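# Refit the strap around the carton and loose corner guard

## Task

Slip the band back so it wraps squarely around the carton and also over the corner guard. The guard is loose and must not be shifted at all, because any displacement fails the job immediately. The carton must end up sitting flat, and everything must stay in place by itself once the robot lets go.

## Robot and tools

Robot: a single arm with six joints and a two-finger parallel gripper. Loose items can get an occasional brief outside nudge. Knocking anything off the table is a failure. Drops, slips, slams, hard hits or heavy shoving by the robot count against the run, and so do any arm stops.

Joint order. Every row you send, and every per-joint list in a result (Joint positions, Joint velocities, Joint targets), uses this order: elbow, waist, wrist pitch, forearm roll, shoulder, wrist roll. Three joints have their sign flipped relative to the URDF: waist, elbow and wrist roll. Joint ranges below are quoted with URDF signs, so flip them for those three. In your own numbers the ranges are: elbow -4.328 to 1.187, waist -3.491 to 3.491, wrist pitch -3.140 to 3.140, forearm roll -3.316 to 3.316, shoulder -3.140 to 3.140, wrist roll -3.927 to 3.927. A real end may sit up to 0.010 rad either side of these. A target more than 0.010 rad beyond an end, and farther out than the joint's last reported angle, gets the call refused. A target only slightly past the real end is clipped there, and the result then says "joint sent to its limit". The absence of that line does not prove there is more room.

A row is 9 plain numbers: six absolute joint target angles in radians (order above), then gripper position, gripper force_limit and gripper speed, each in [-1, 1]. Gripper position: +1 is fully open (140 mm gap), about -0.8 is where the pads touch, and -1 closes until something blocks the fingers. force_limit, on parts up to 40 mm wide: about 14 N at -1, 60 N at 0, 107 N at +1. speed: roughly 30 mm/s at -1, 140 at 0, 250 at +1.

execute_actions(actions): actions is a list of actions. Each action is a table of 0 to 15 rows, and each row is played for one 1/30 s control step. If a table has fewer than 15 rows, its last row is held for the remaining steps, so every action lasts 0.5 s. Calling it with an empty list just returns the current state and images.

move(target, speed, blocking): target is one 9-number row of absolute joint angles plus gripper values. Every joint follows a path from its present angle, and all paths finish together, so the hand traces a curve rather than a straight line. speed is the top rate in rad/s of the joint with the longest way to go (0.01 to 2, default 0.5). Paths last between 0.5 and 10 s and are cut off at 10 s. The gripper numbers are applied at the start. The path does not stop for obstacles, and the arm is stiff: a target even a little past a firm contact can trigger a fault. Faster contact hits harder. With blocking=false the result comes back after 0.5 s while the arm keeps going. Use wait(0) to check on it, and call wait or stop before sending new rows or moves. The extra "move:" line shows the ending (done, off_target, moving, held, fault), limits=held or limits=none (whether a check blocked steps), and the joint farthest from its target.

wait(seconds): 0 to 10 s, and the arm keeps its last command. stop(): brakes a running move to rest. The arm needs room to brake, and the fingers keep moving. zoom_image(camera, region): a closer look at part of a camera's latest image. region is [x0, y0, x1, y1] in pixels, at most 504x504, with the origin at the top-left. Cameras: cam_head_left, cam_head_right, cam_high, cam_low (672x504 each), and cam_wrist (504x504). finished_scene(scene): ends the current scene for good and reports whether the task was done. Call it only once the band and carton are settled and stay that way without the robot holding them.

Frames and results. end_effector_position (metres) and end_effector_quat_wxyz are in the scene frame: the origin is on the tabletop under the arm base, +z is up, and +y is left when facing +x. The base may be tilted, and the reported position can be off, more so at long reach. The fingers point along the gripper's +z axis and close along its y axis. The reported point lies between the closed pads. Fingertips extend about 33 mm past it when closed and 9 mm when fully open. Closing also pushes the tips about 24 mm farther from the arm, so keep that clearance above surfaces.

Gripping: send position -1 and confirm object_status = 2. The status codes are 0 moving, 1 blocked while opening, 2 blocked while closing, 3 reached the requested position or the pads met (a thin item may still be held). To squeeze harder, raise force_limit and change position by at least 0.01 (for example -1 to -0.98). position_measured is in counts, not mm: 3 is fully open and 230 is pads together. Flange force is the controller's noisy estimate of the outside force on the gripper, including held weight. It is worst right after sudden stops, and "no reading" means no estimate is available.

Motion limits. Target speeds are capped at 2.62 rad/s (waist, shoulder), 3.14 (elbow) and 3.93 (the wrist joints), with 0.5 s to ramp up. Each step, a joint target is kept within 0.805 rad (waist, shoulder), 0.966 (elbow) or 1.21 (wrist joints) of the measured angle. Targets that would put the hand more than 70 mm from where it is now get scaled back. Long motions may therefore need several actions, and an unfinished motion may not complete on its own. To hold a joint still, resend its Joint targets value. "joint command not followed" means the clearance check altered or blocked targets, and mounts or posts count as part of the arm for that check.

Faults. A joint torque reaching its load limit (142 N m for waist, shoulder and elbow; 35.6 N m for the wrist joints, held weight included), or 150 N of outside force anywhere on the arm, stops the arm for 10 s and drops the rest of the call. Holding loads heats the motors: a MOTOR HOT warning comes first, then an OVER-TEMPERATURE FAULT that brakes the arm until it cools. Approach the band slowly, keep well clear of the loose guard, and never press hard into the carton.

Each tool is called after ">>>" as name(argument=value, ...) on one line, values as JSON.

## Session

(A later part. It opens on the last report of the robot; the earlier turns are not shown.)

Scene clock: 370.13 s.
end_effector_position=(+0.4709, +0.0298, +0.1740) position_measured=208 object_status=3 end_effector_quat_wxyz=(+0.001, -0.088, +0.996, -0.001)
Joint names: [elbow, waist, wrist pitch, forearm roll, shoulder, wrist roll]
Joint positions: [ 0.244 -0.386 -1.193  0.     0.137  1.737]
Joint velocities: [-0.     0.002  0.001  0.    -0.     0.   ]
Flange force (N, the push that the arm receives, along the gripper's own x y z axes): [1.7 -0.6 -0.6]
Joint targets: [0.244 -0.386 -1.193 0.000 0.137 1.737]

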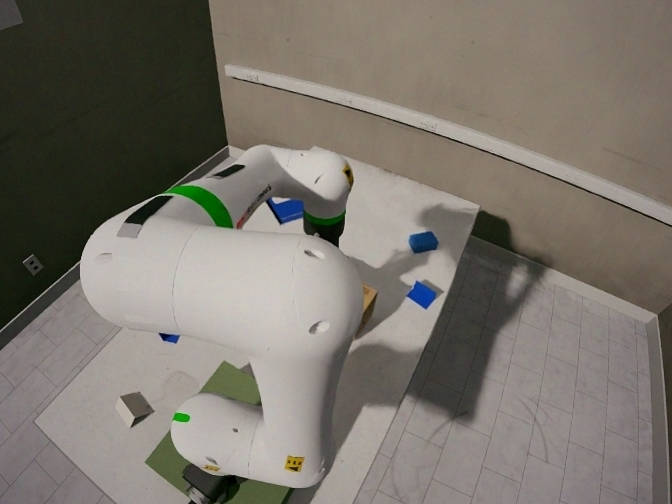

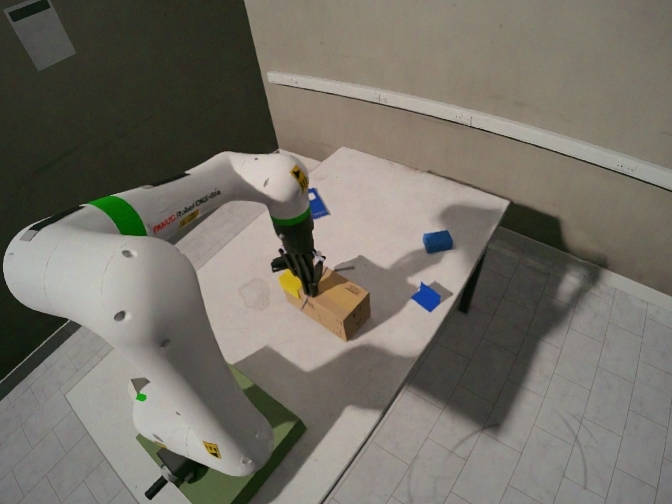

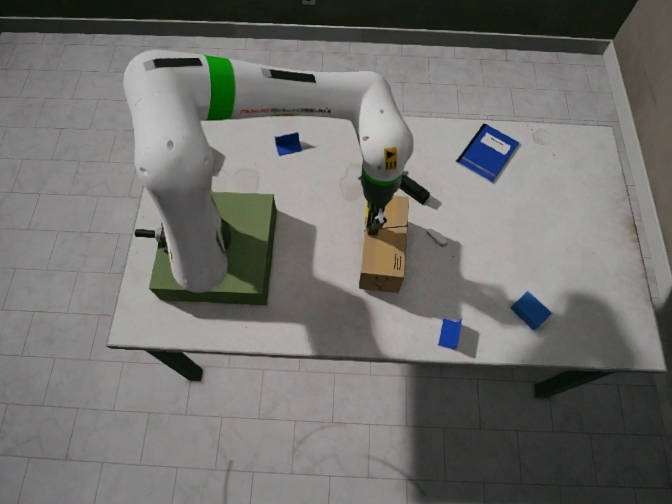

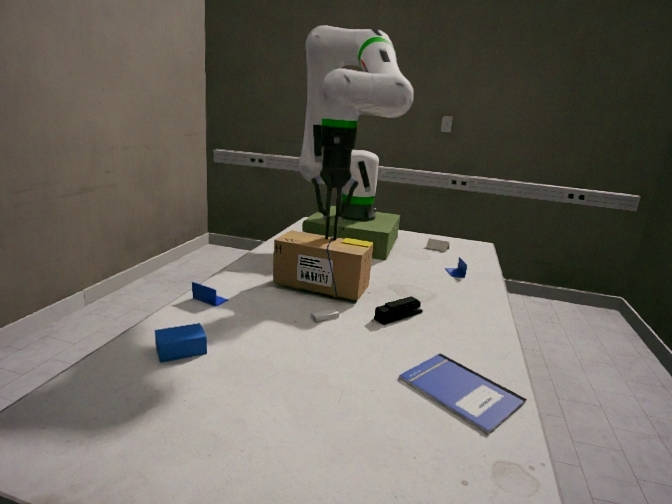

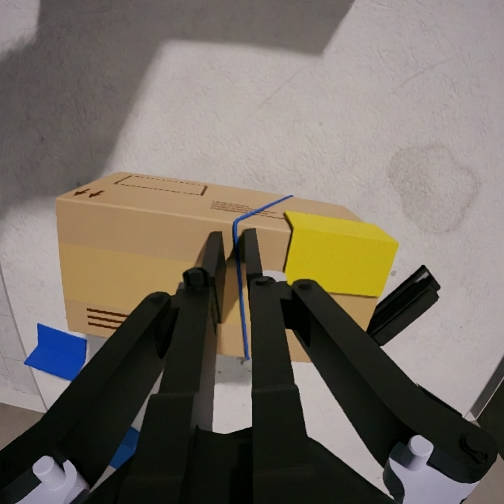

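>>> execute_actions(actions=[[[0.24474, -0.3855, -1.19177, 0.0, 0.13808, 1.7367, -0.62, 0, -0.5]]])

Scene clock: 373.63 s.
end_effector_position=(+0.4709, +0.0298, +0.1733) position_measured=208 object_status=3 end_effector_quat_wxyz=(+0.001, -0.088, +0.996, -0.001)
Joint names: [elbow, waist, wrist pitch, forearm roll, shoulder, wrist roll]
Joint positions: [ 0.245 -0.386 -1.192 -0.     0.138  1.737]
Joint velocities: [-0.     0.001  0.001 -0.    -0.     0.   ]
Flange force (N, the push that the arm receives, along the gripper's own x y z axes): [1.2 -0.1 -0.3]
Joint targets: [0.245 -0.386 -1.192 0.000 0.138 1.737]

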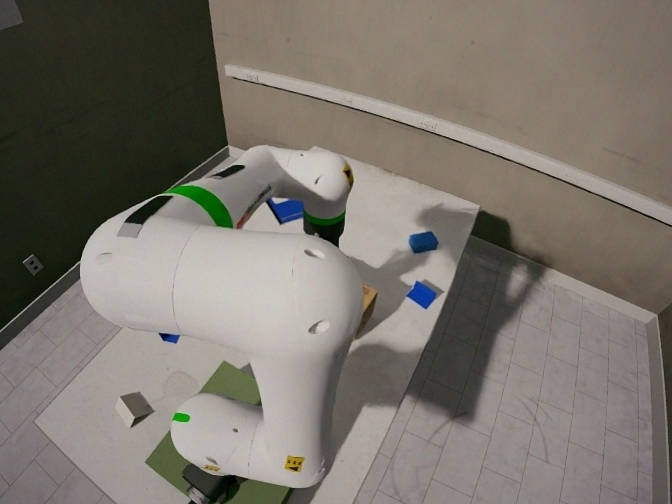

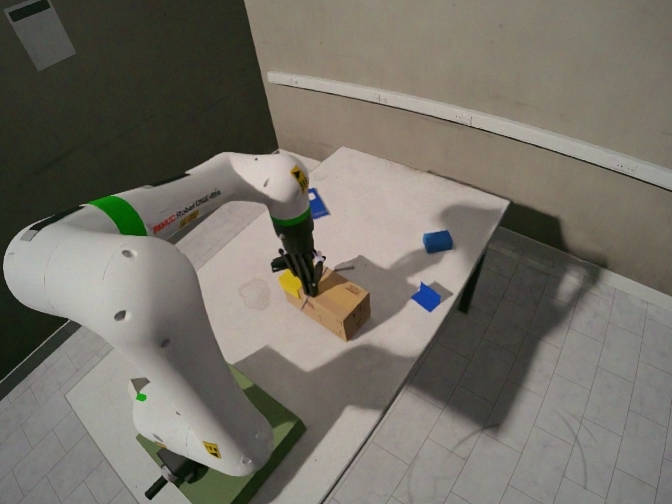

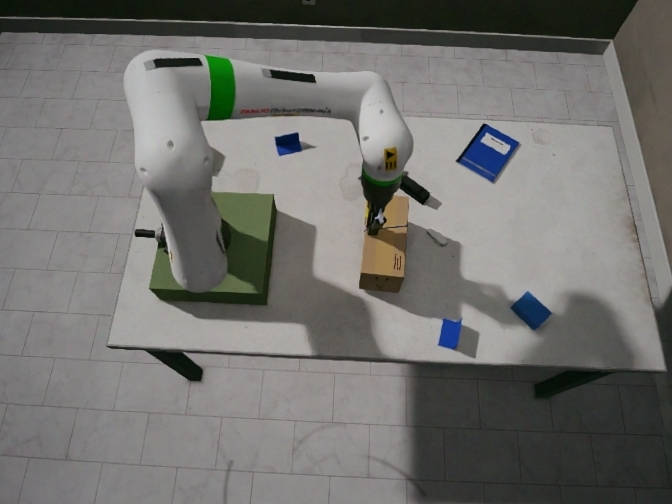

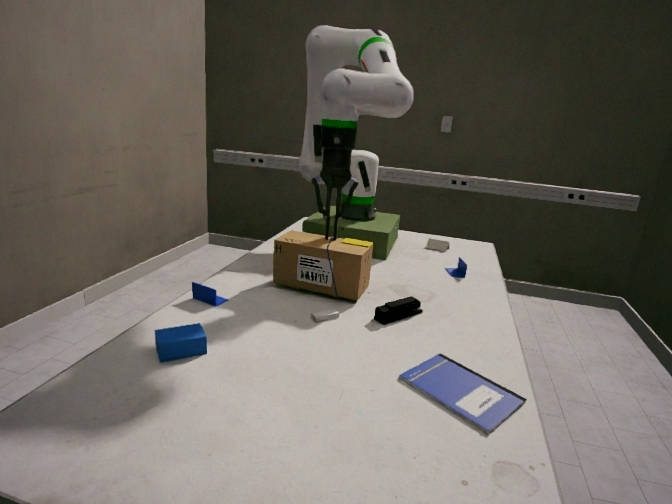

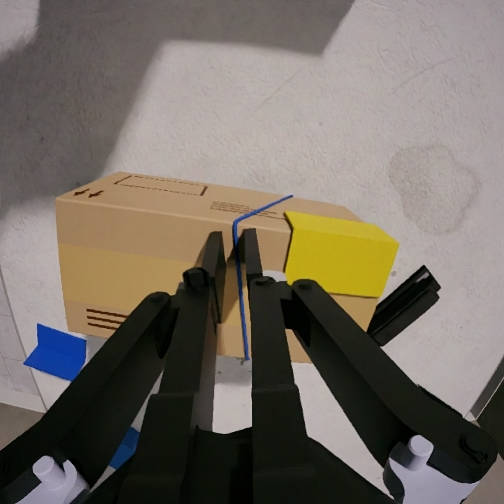

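No contact yet. Another 0.6 mm down.

>>> execute_actions(actions=[[[0.24562, -0.3855, -1.19034, 0.0, 0.13863, 1.7367, -0.62, 0, -0.5]]])

Scene clock: 378.07 s.
end_effector_position=(+0.4709, +0.0298, +0.1727) position_measured=208 object_status=3 end_effector_quat_wxyz=(+0.001, -0.088, +0.996, -0.001)
Joint names: [elbow, waist, wrist pitch, forearm roll, shoulder, wrist roll]
Joint positions: [ 0.246 -0.386 -1.19   0.     0.139  1.737]
Joint velocities: [-0.    -0.001 -0.001  0.    -0.    -0.   ]
Flange force (N, the push that the arm receives, along the gripper's own x y z axes): [10.6 6.0 -29.0]
Joint targets: [0.246 -0.386 -1.190 0.000 0.139 1.737]

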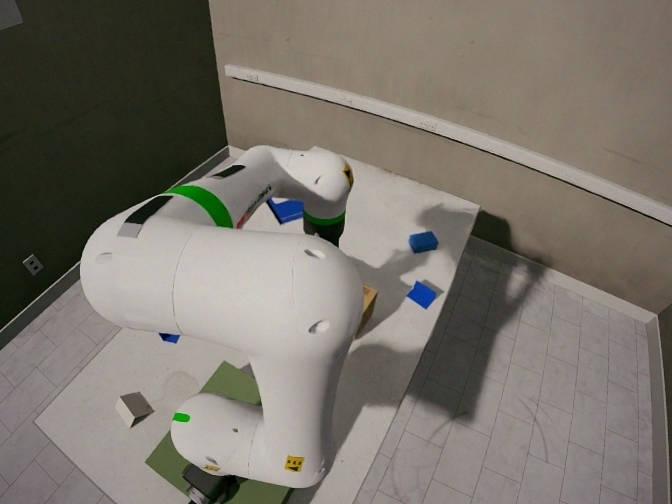

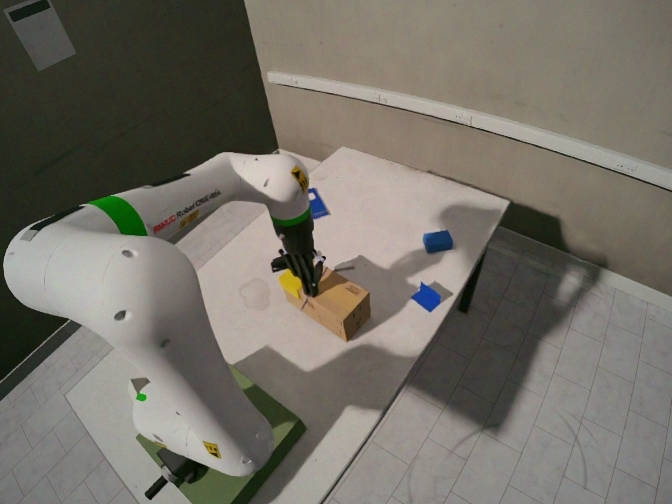

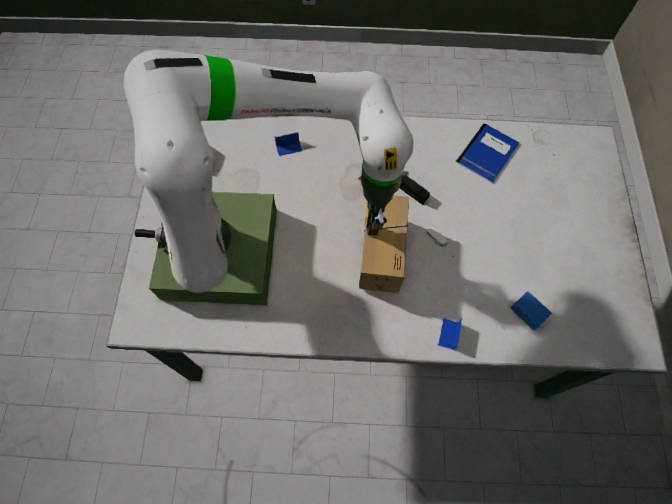

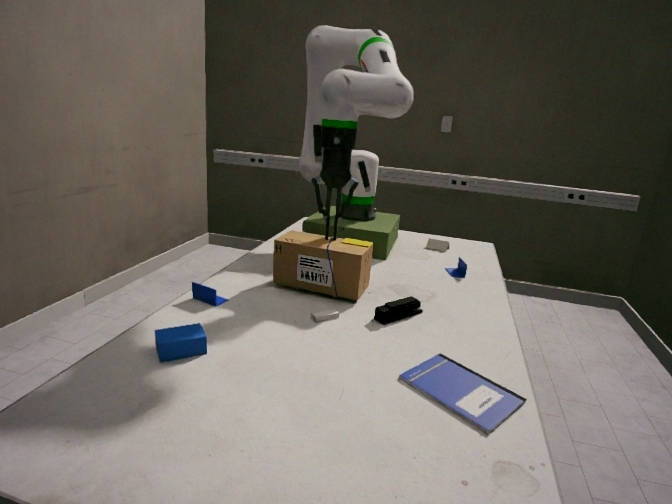

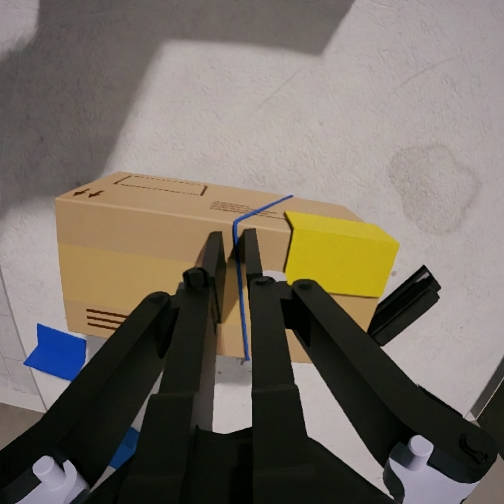

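>>> execute_actions(actions=[[[0.24445, -0.3855, -1.19225, 0.0, 0.13790, 1.7367, -0.62, -0.7, -1]], [[0.24445, -0.3855, -1.19225, 0.0, 0.13790, 1.7367, -1, -0.7, -1]], [[0.24445, -0.3855, -1.19225, 0.0, 0.13790, 1.7367, -1, -0.7, -1]]])

>>> zoom_image(camera="cam_wrist", region=[170, 180, 320, 330])

Scene clock: 389.93 s.
end_effector_position=(+0.4709, +0.0298, +0.1735) position_measured=230 object_status=3 end_effector_quat_wxyz=(+0.001, -0.088, +0.996, -0.001)
Joint names: [elbow, waist, wrist pitch, forearm roll, shoulder, wrist roll]
Joint positions: [ 0.244 -0.386 -1.192 -0.     0.138  1.737]
Joint velocities: [-0.  0. -0. -0.  0. -0.]
Flange force (N, the push that the arm receives, along the gripper's own x y z axes): [2.8 2.1 -1.1]
Flange force at the end of the 1st action (N, along the gripper's axes at the end of the call): [2.8 0.5 -0.7]
Flange force at the end of the 2nd action (N, along the gripper's axes at the end of the call): [3.0 2.5 -1.6]
Joint targets: [0.244 -0.386 -1.192 0.000 0.138 1.737]

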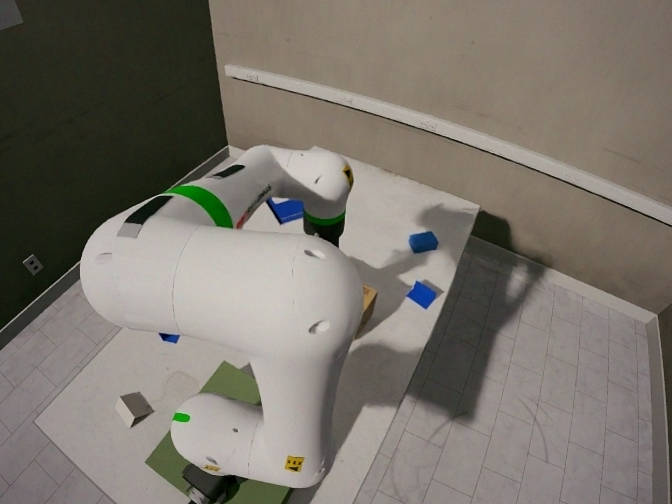

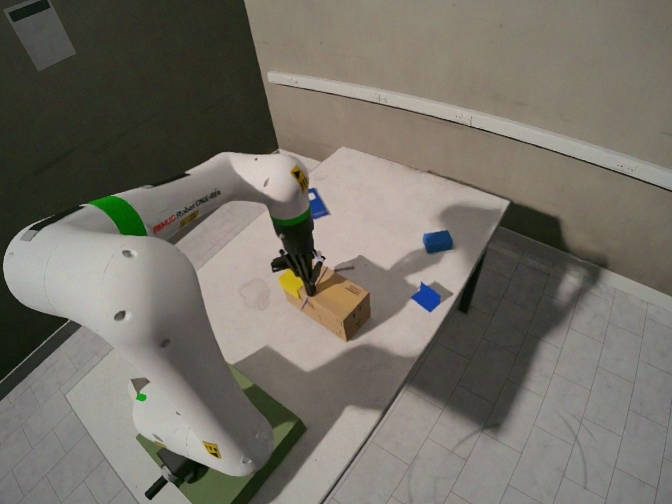

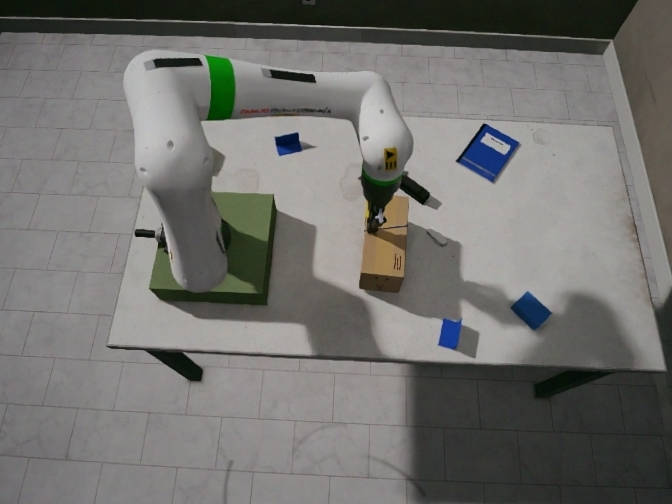

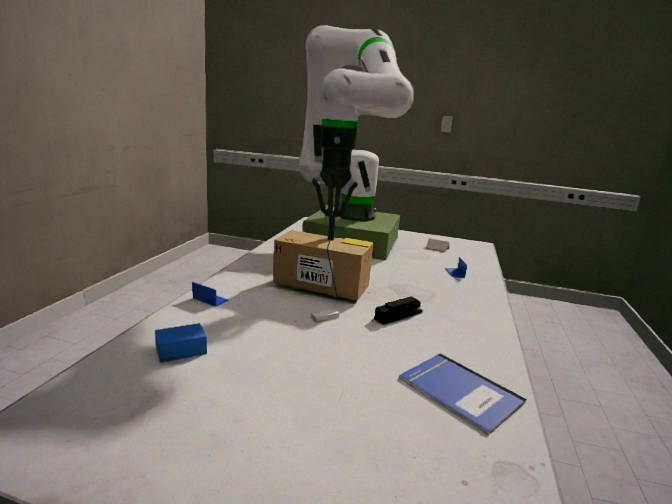

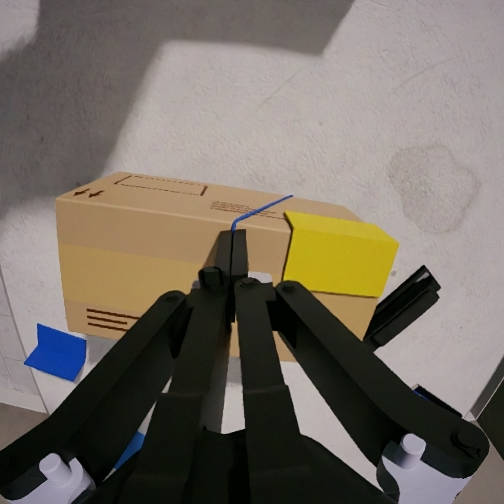

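Region (170, 180, 320, 330) of cam_wrist's 504x504 image, scaled by 3.360, with more detail than that image has.

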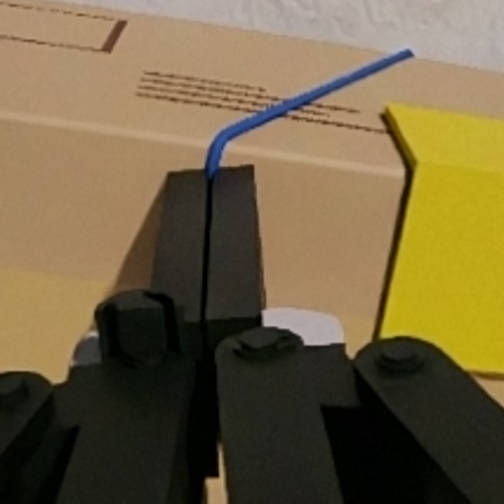

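>>> move(target=[0.23715, -0.3855, -1.20412, 0.0, 0.13333, 1.7367, -1, -0.7, -1], speed=0.02)

>>> zoom_image(camera="cam_wrist", region=[170, 180, 320, 330])

>>> zoom_image(camera="cam_low", region=[300, 200, 380, 270])

Scene clock: 399.10 s.
end_effector_position=(+0.4709, +0.0298, +0.1785) position_measured=230 object_status=3 end_effector_quat_wxyz=(+0.001, -0.088, +0.996, -0.001)
Joint names: [elbow, waist, wrist pitch, forearm roll, shoulder, wrist roll]
Joint positions: [ 0.237 -0.386 -1.204  0.     0.133  1.737]
Joint velocities: [ 0.     0.    -0.001  0.    -0.     0.   ]
Flange force (N, the push that the arm receives, along the gripper's own x y z axes): [2.8 2.1 -0.1]
Joint targets: [0.237 -0.386 -1.204 0.000 0.133 1.737]
move: done; limits=none; farthest joint: the waist, 0.000 radians from its target (0.000 radians at the start)

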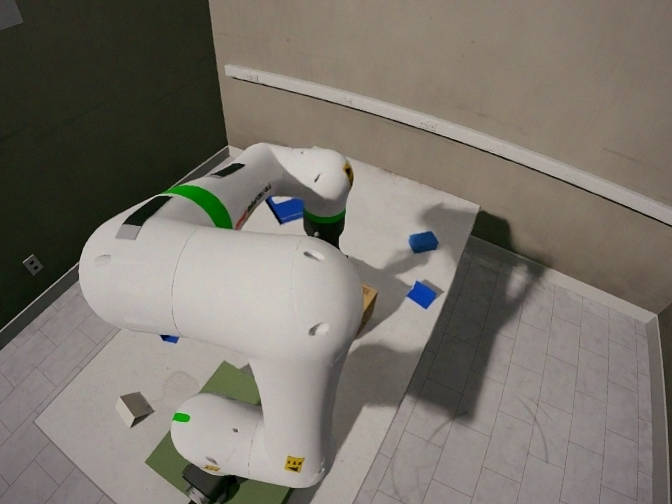

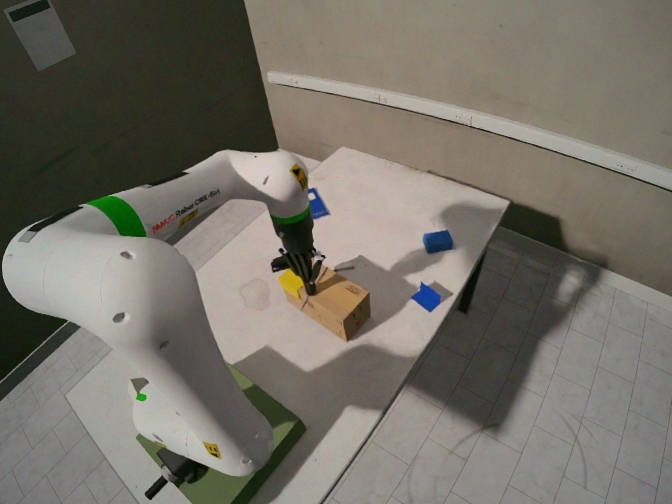

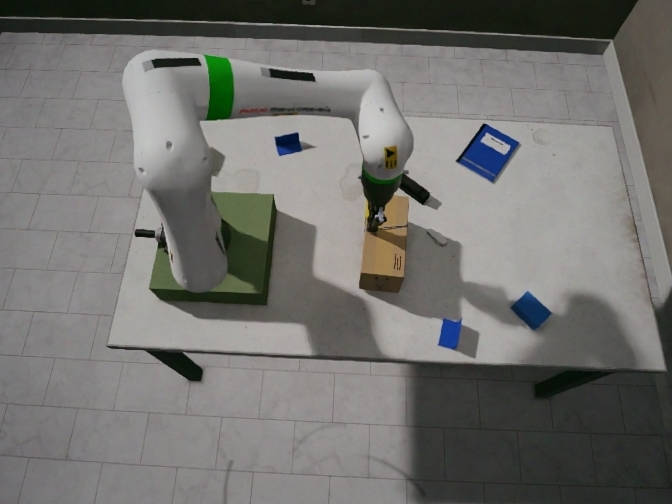

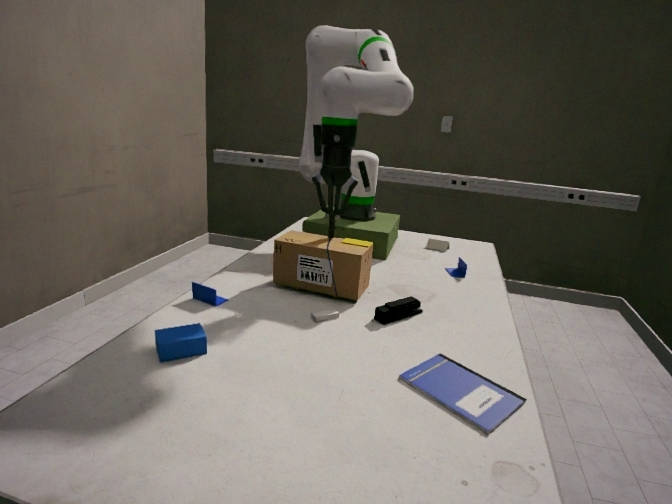

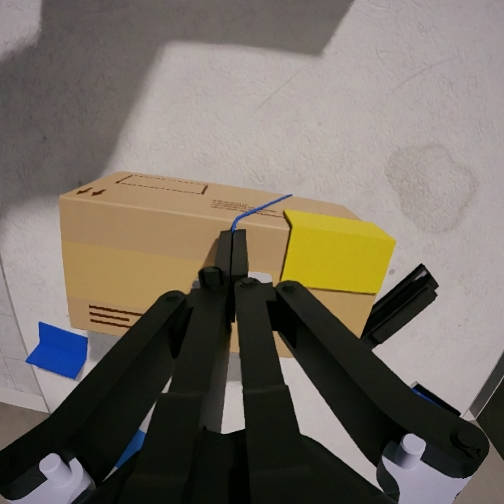

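Region (170, 180, 320, 330) of cam_wrist's 504x504 image, scaled by 3.360, with more detail than that image has.

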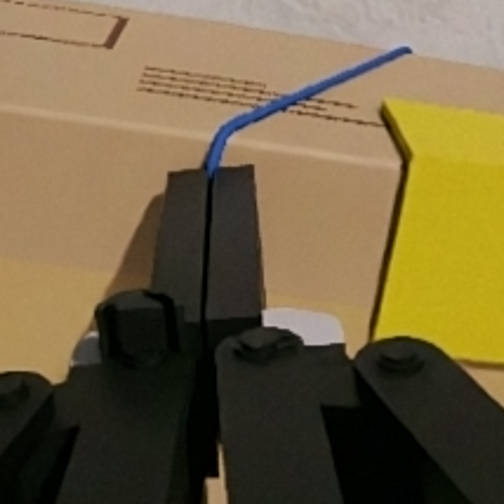

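Region (300, 200, 380, 270) of cam_low's 672x504 image, scaled by 6.300, with more detail than that image has; it fills the top 441 rows of this view, and the rest is white.

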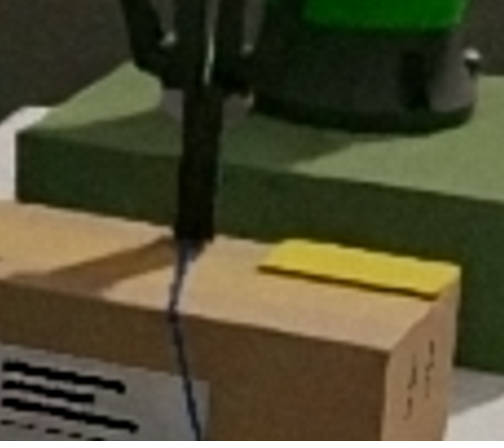

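>>> move(target=[0.25723, -0.39426, -1.2127, 0.0, 0.10467, 1.74546, -1, -0.7, -1], speed=0.03)

>>> zoom_image(camera="cam_wrist", region=[170, 180, 320, 330])

>>> zoom_image(camera="cam_low", region=[300, 200, 380, 270])

Scene clock: 425.40 s.
end_effector_position=(+0.4609, +0.0304, +0.1833) position_measured=230 object_status=3 end_effector_quat_wxyz=(+0.001, -0.088, +0.996, -0.001)
Joint names: [elbow, waist, wrist pitch, forearm roll, shoulder, wrist roll]
Joint positions: [ 0.257 -0.394 -1.213  0.     0.105  1.745]
Joint velocities: [-0.    -0.    -0.001 -0.     0.     0.   ]
Flange force (N, the push that the arm receives, along the gripper's own x y z axes): [-0.1 2.3 1.4]
Joint targets: [0.257 -0.394 -1.213 0.000 0.105 1.745]
move: done; limits=none; farthest joint: the waist, 0.000 radians from its target (0.009 radians at the start)

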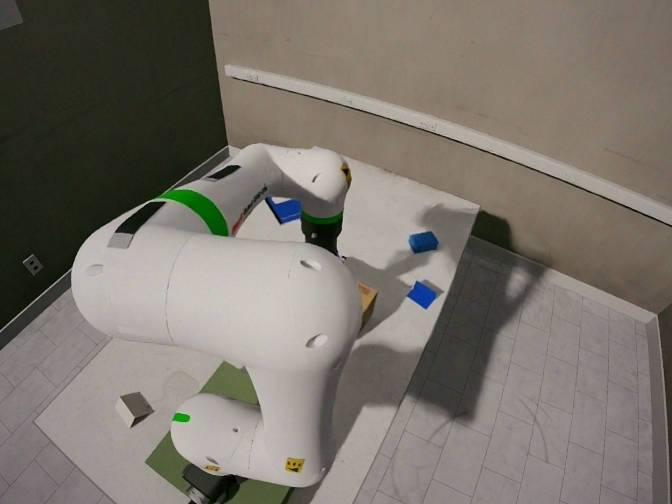

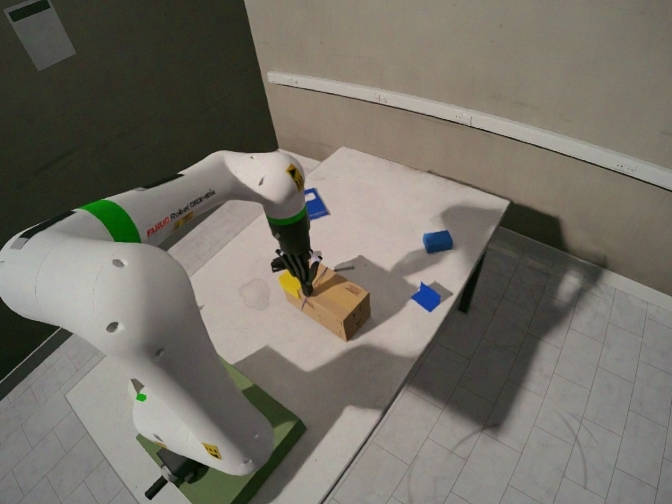

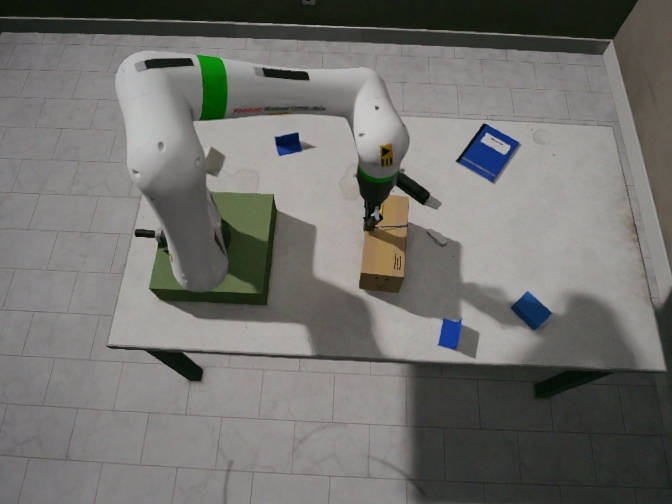

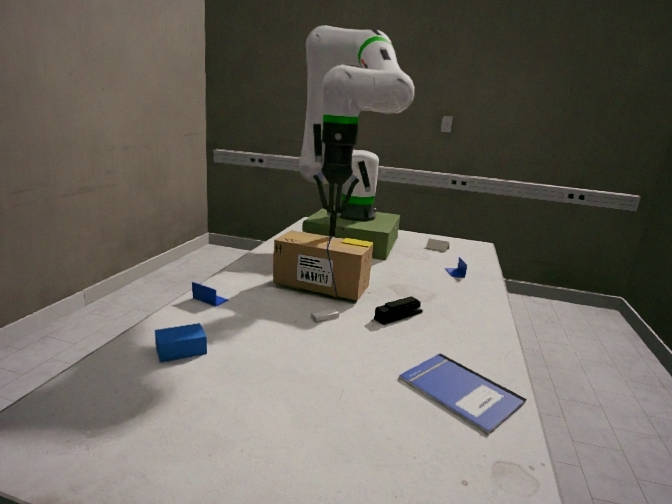

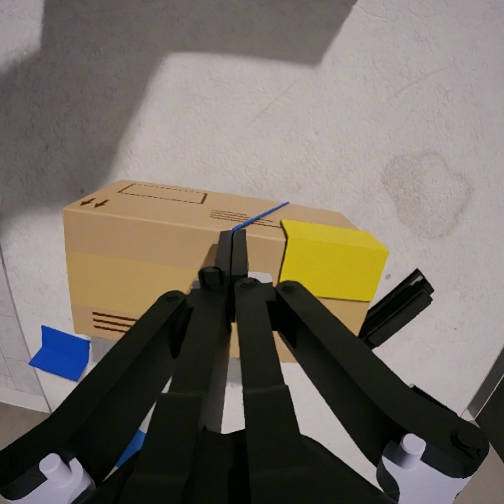

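Region (170, 180, 320, 330) of cam_wrist's 504x504 image, scaled by 3.360, with more detail than that image has.

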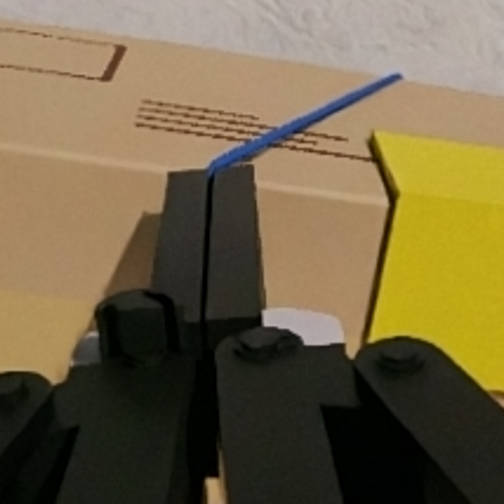

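Region (300, 200, 380, 270) of cam_low's 672x504 image, scaled by 6.300, with more detail than that image has; it fills the top 441 rows of this view, and the rest is white.

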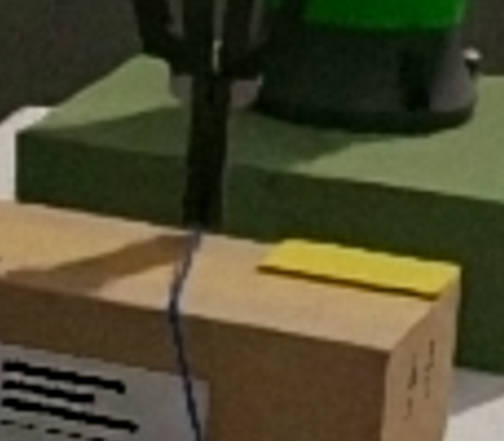

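>>> move(target=[0.27898, -0.40763, -1.23404, 0.0, 0.06158, 1.75882, -1, -0.7, -1], speed=0.03)

>>> zoom_image(camera="cam_wrist", region=[170, 180, 320, 330])

>>> zoom_image(camera="cam_low", region=[290, 200, 390, 310])

>>> zoom_image(camera="cam_head_right", region=[265, 250, 375, 345])

Scene clock: 453.20 s.
end_effector_position=(+0.4469, +0.0314, +0.1933) position_measured=230 object_status=3 end_effector_quat_wxyz=(+0.001, -0.088, +0.996, -0.001)
Joint names: [elbow, waist, wrist pitch, forearm roll, shoulder, wrist roll]
Joint positions: [ 0.279 -0.408 -1.234  0.     0.062  1.759]
Joint velocities: [-0.     0.001 -0.     0.    -0.001  0.   ]
Flange force (N, the push that the arm receives, along the gripper's own x y z axes): [-0.4 -0.1 3.2]
Joint targets: [0.279 -0.408 -1.234 0.000 0.062 1.759]
move: done; limits=none; farthest joint: the waist, 0.000 radians from its target (0.013 radians at the start)

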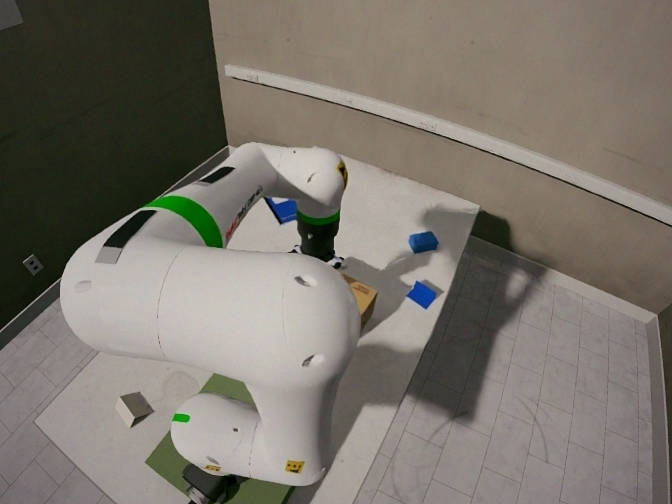

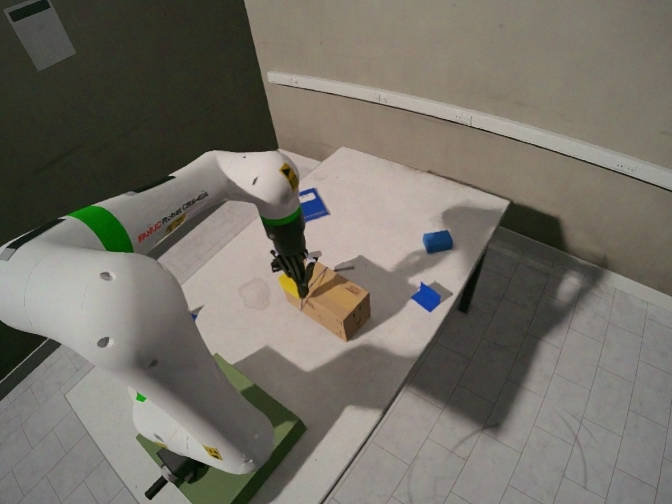

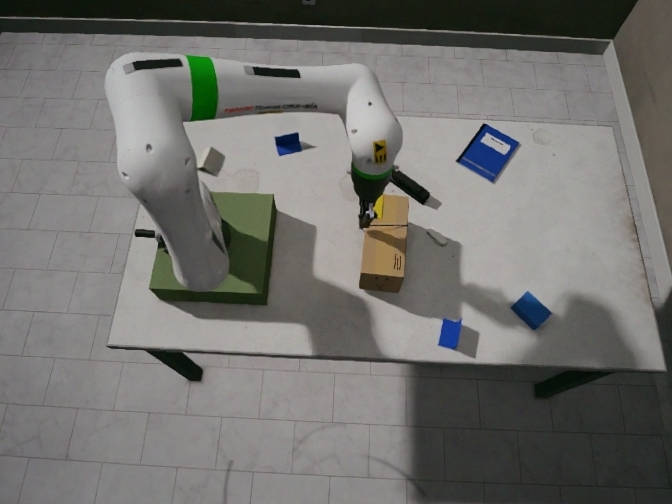

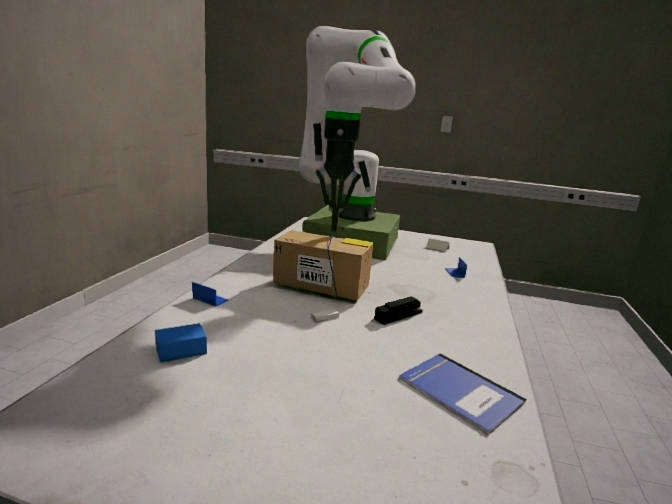

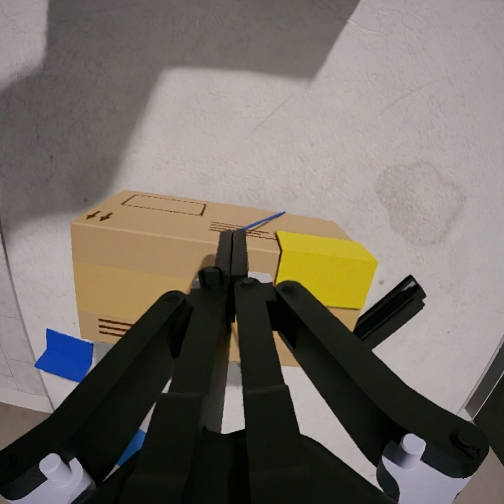

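Region (170, 180, 320, 330) of cam_wrist's 504x504 image, scaled by 3.360, with more detail than that image has.

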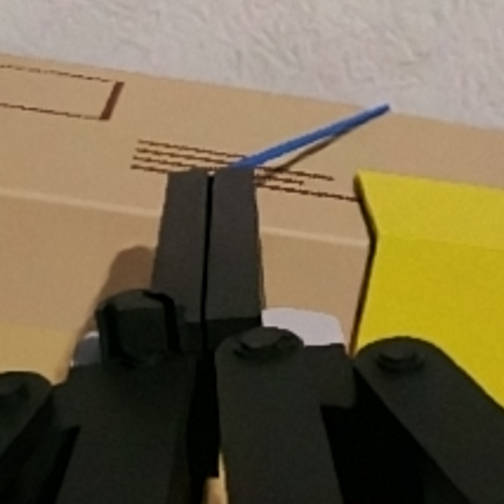

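Region (290, 200, 390, 310) of cam_low's 672x504 image, scaled by 4.582, with more detail than that image has; it fills the left 458 columns of this view, and the rest is white.

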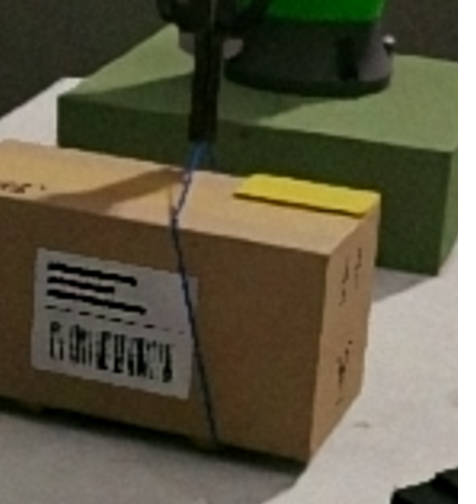

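Region (265, 250, 375, 345) of cam_head_right's 672x504 image, scaled by 4.582, with more detail than that image has; it fills the top 435 rows of this view, and the rest is white.

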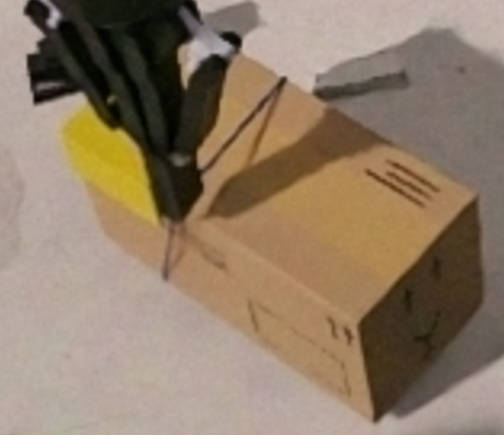

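>>> move(target=[0.25365, -0.50979, -1.23579, 0.0, 0.08516, 2.10498, -1, -0.7, -1], speed=0.15)

>>> zoom_image(camera="cam_wrist", region=[140, 170, 340, 370])

>>> zoom_image(camera="cam_low", region=[290, 200, 390, 310])

>>> zoom_image(camera="cam_head_right", region=[265, 250, 375, 345])

Scene clock: 476.90 s.
end_effector_position=(+0.4502, +0.0813, +0.1933) position_measured=230 object_status=3 end_effector_quat_wxyz=(+0.001, +0.034, +0.999, -0.001)
Joint names: [elbow, waist, wrist pitch, forearm roll, shoulder, wrist roll]
Joint positions: [ 0.254 -0.51  -1.236  0.     0.085  2.105]
Joint velocities: [-0.     0.    -0.001  0.     0.001  0.   ]
Flange force (N, the push that the arm receives, along the gripper's own x y z axes): [-0.1 0.0 2.8]
Joint targets: [0.254 -0.510 -1.236 0.000 0.085 2.105]
move: done; limits=none; farthest joint: the waist, 0.000 radians from its target (0.102 radians at the start)

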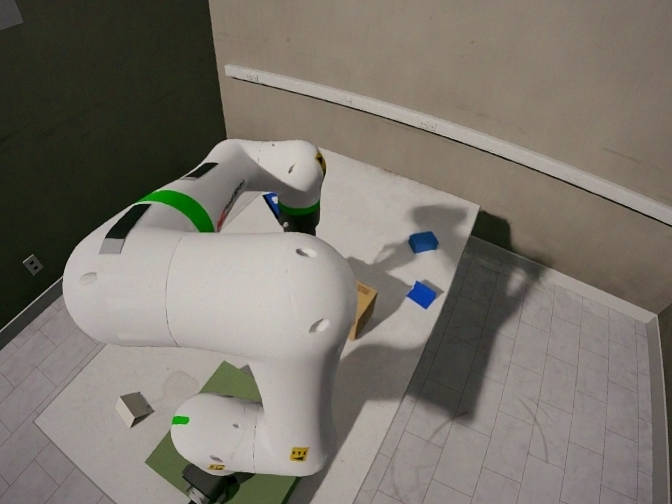

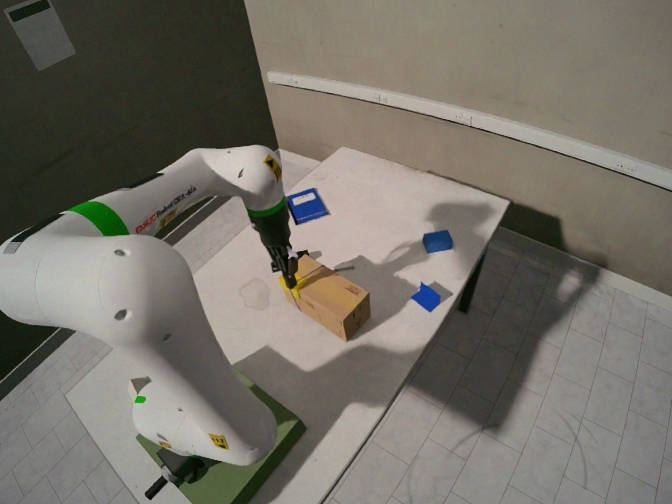

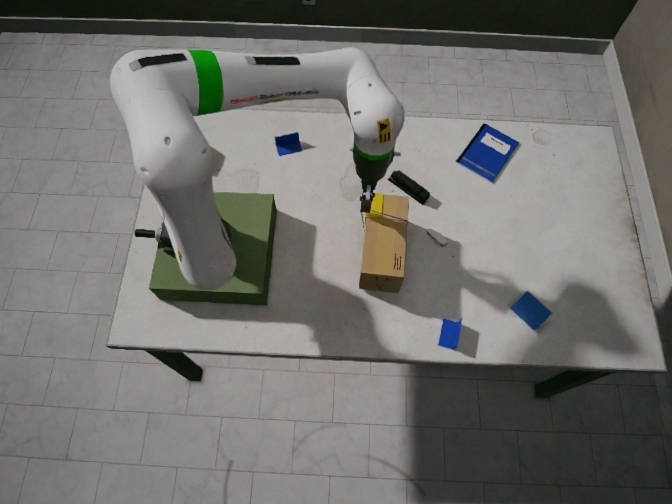

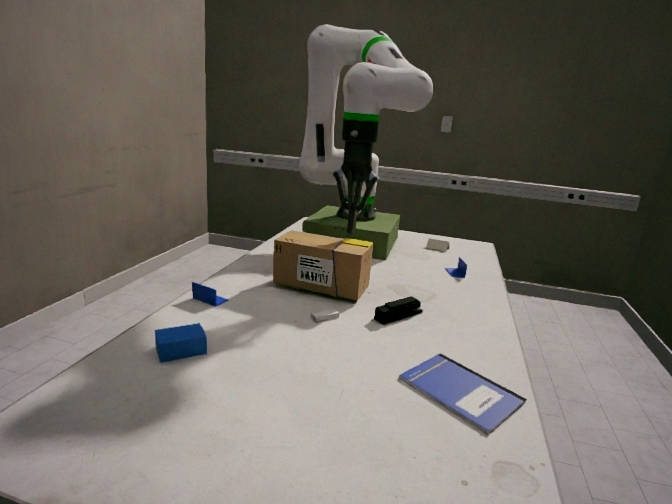

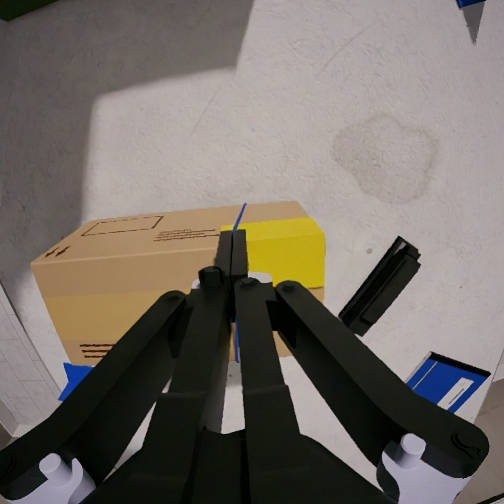

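Region (140, 170, 340, 370) of cam_wrist's 504x504 image, scaled by 2.520, with more detail than that image has.

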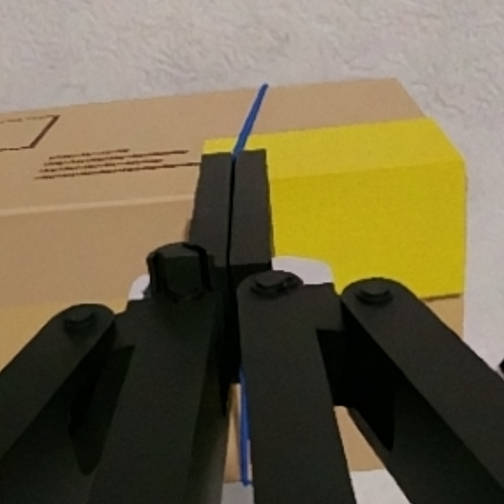

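Region (290, 200, 390, 310) of cam_low's 672x504 image, scaled by 4.582, with more detail than that image has; it fills the left 458 columns of this view, and the rest is white.

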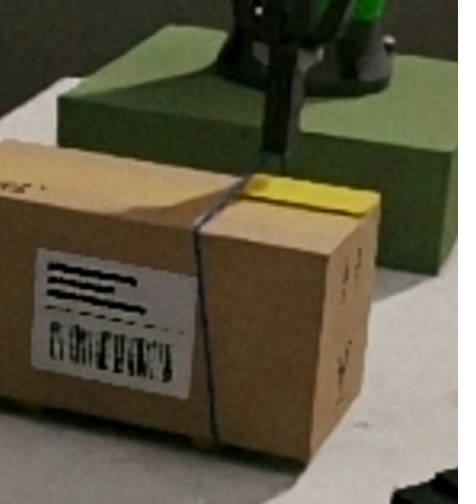

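Region (265, 250, 375, 345) of cam_head_right's 672x504 image, scaled by 4.582, with more detail than that image has; it fills the top 435 rows of this view, and the rest is white.

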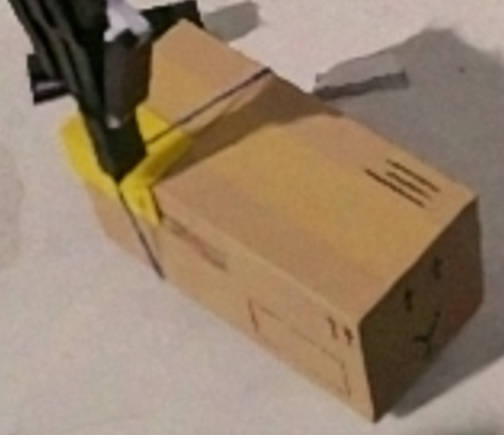

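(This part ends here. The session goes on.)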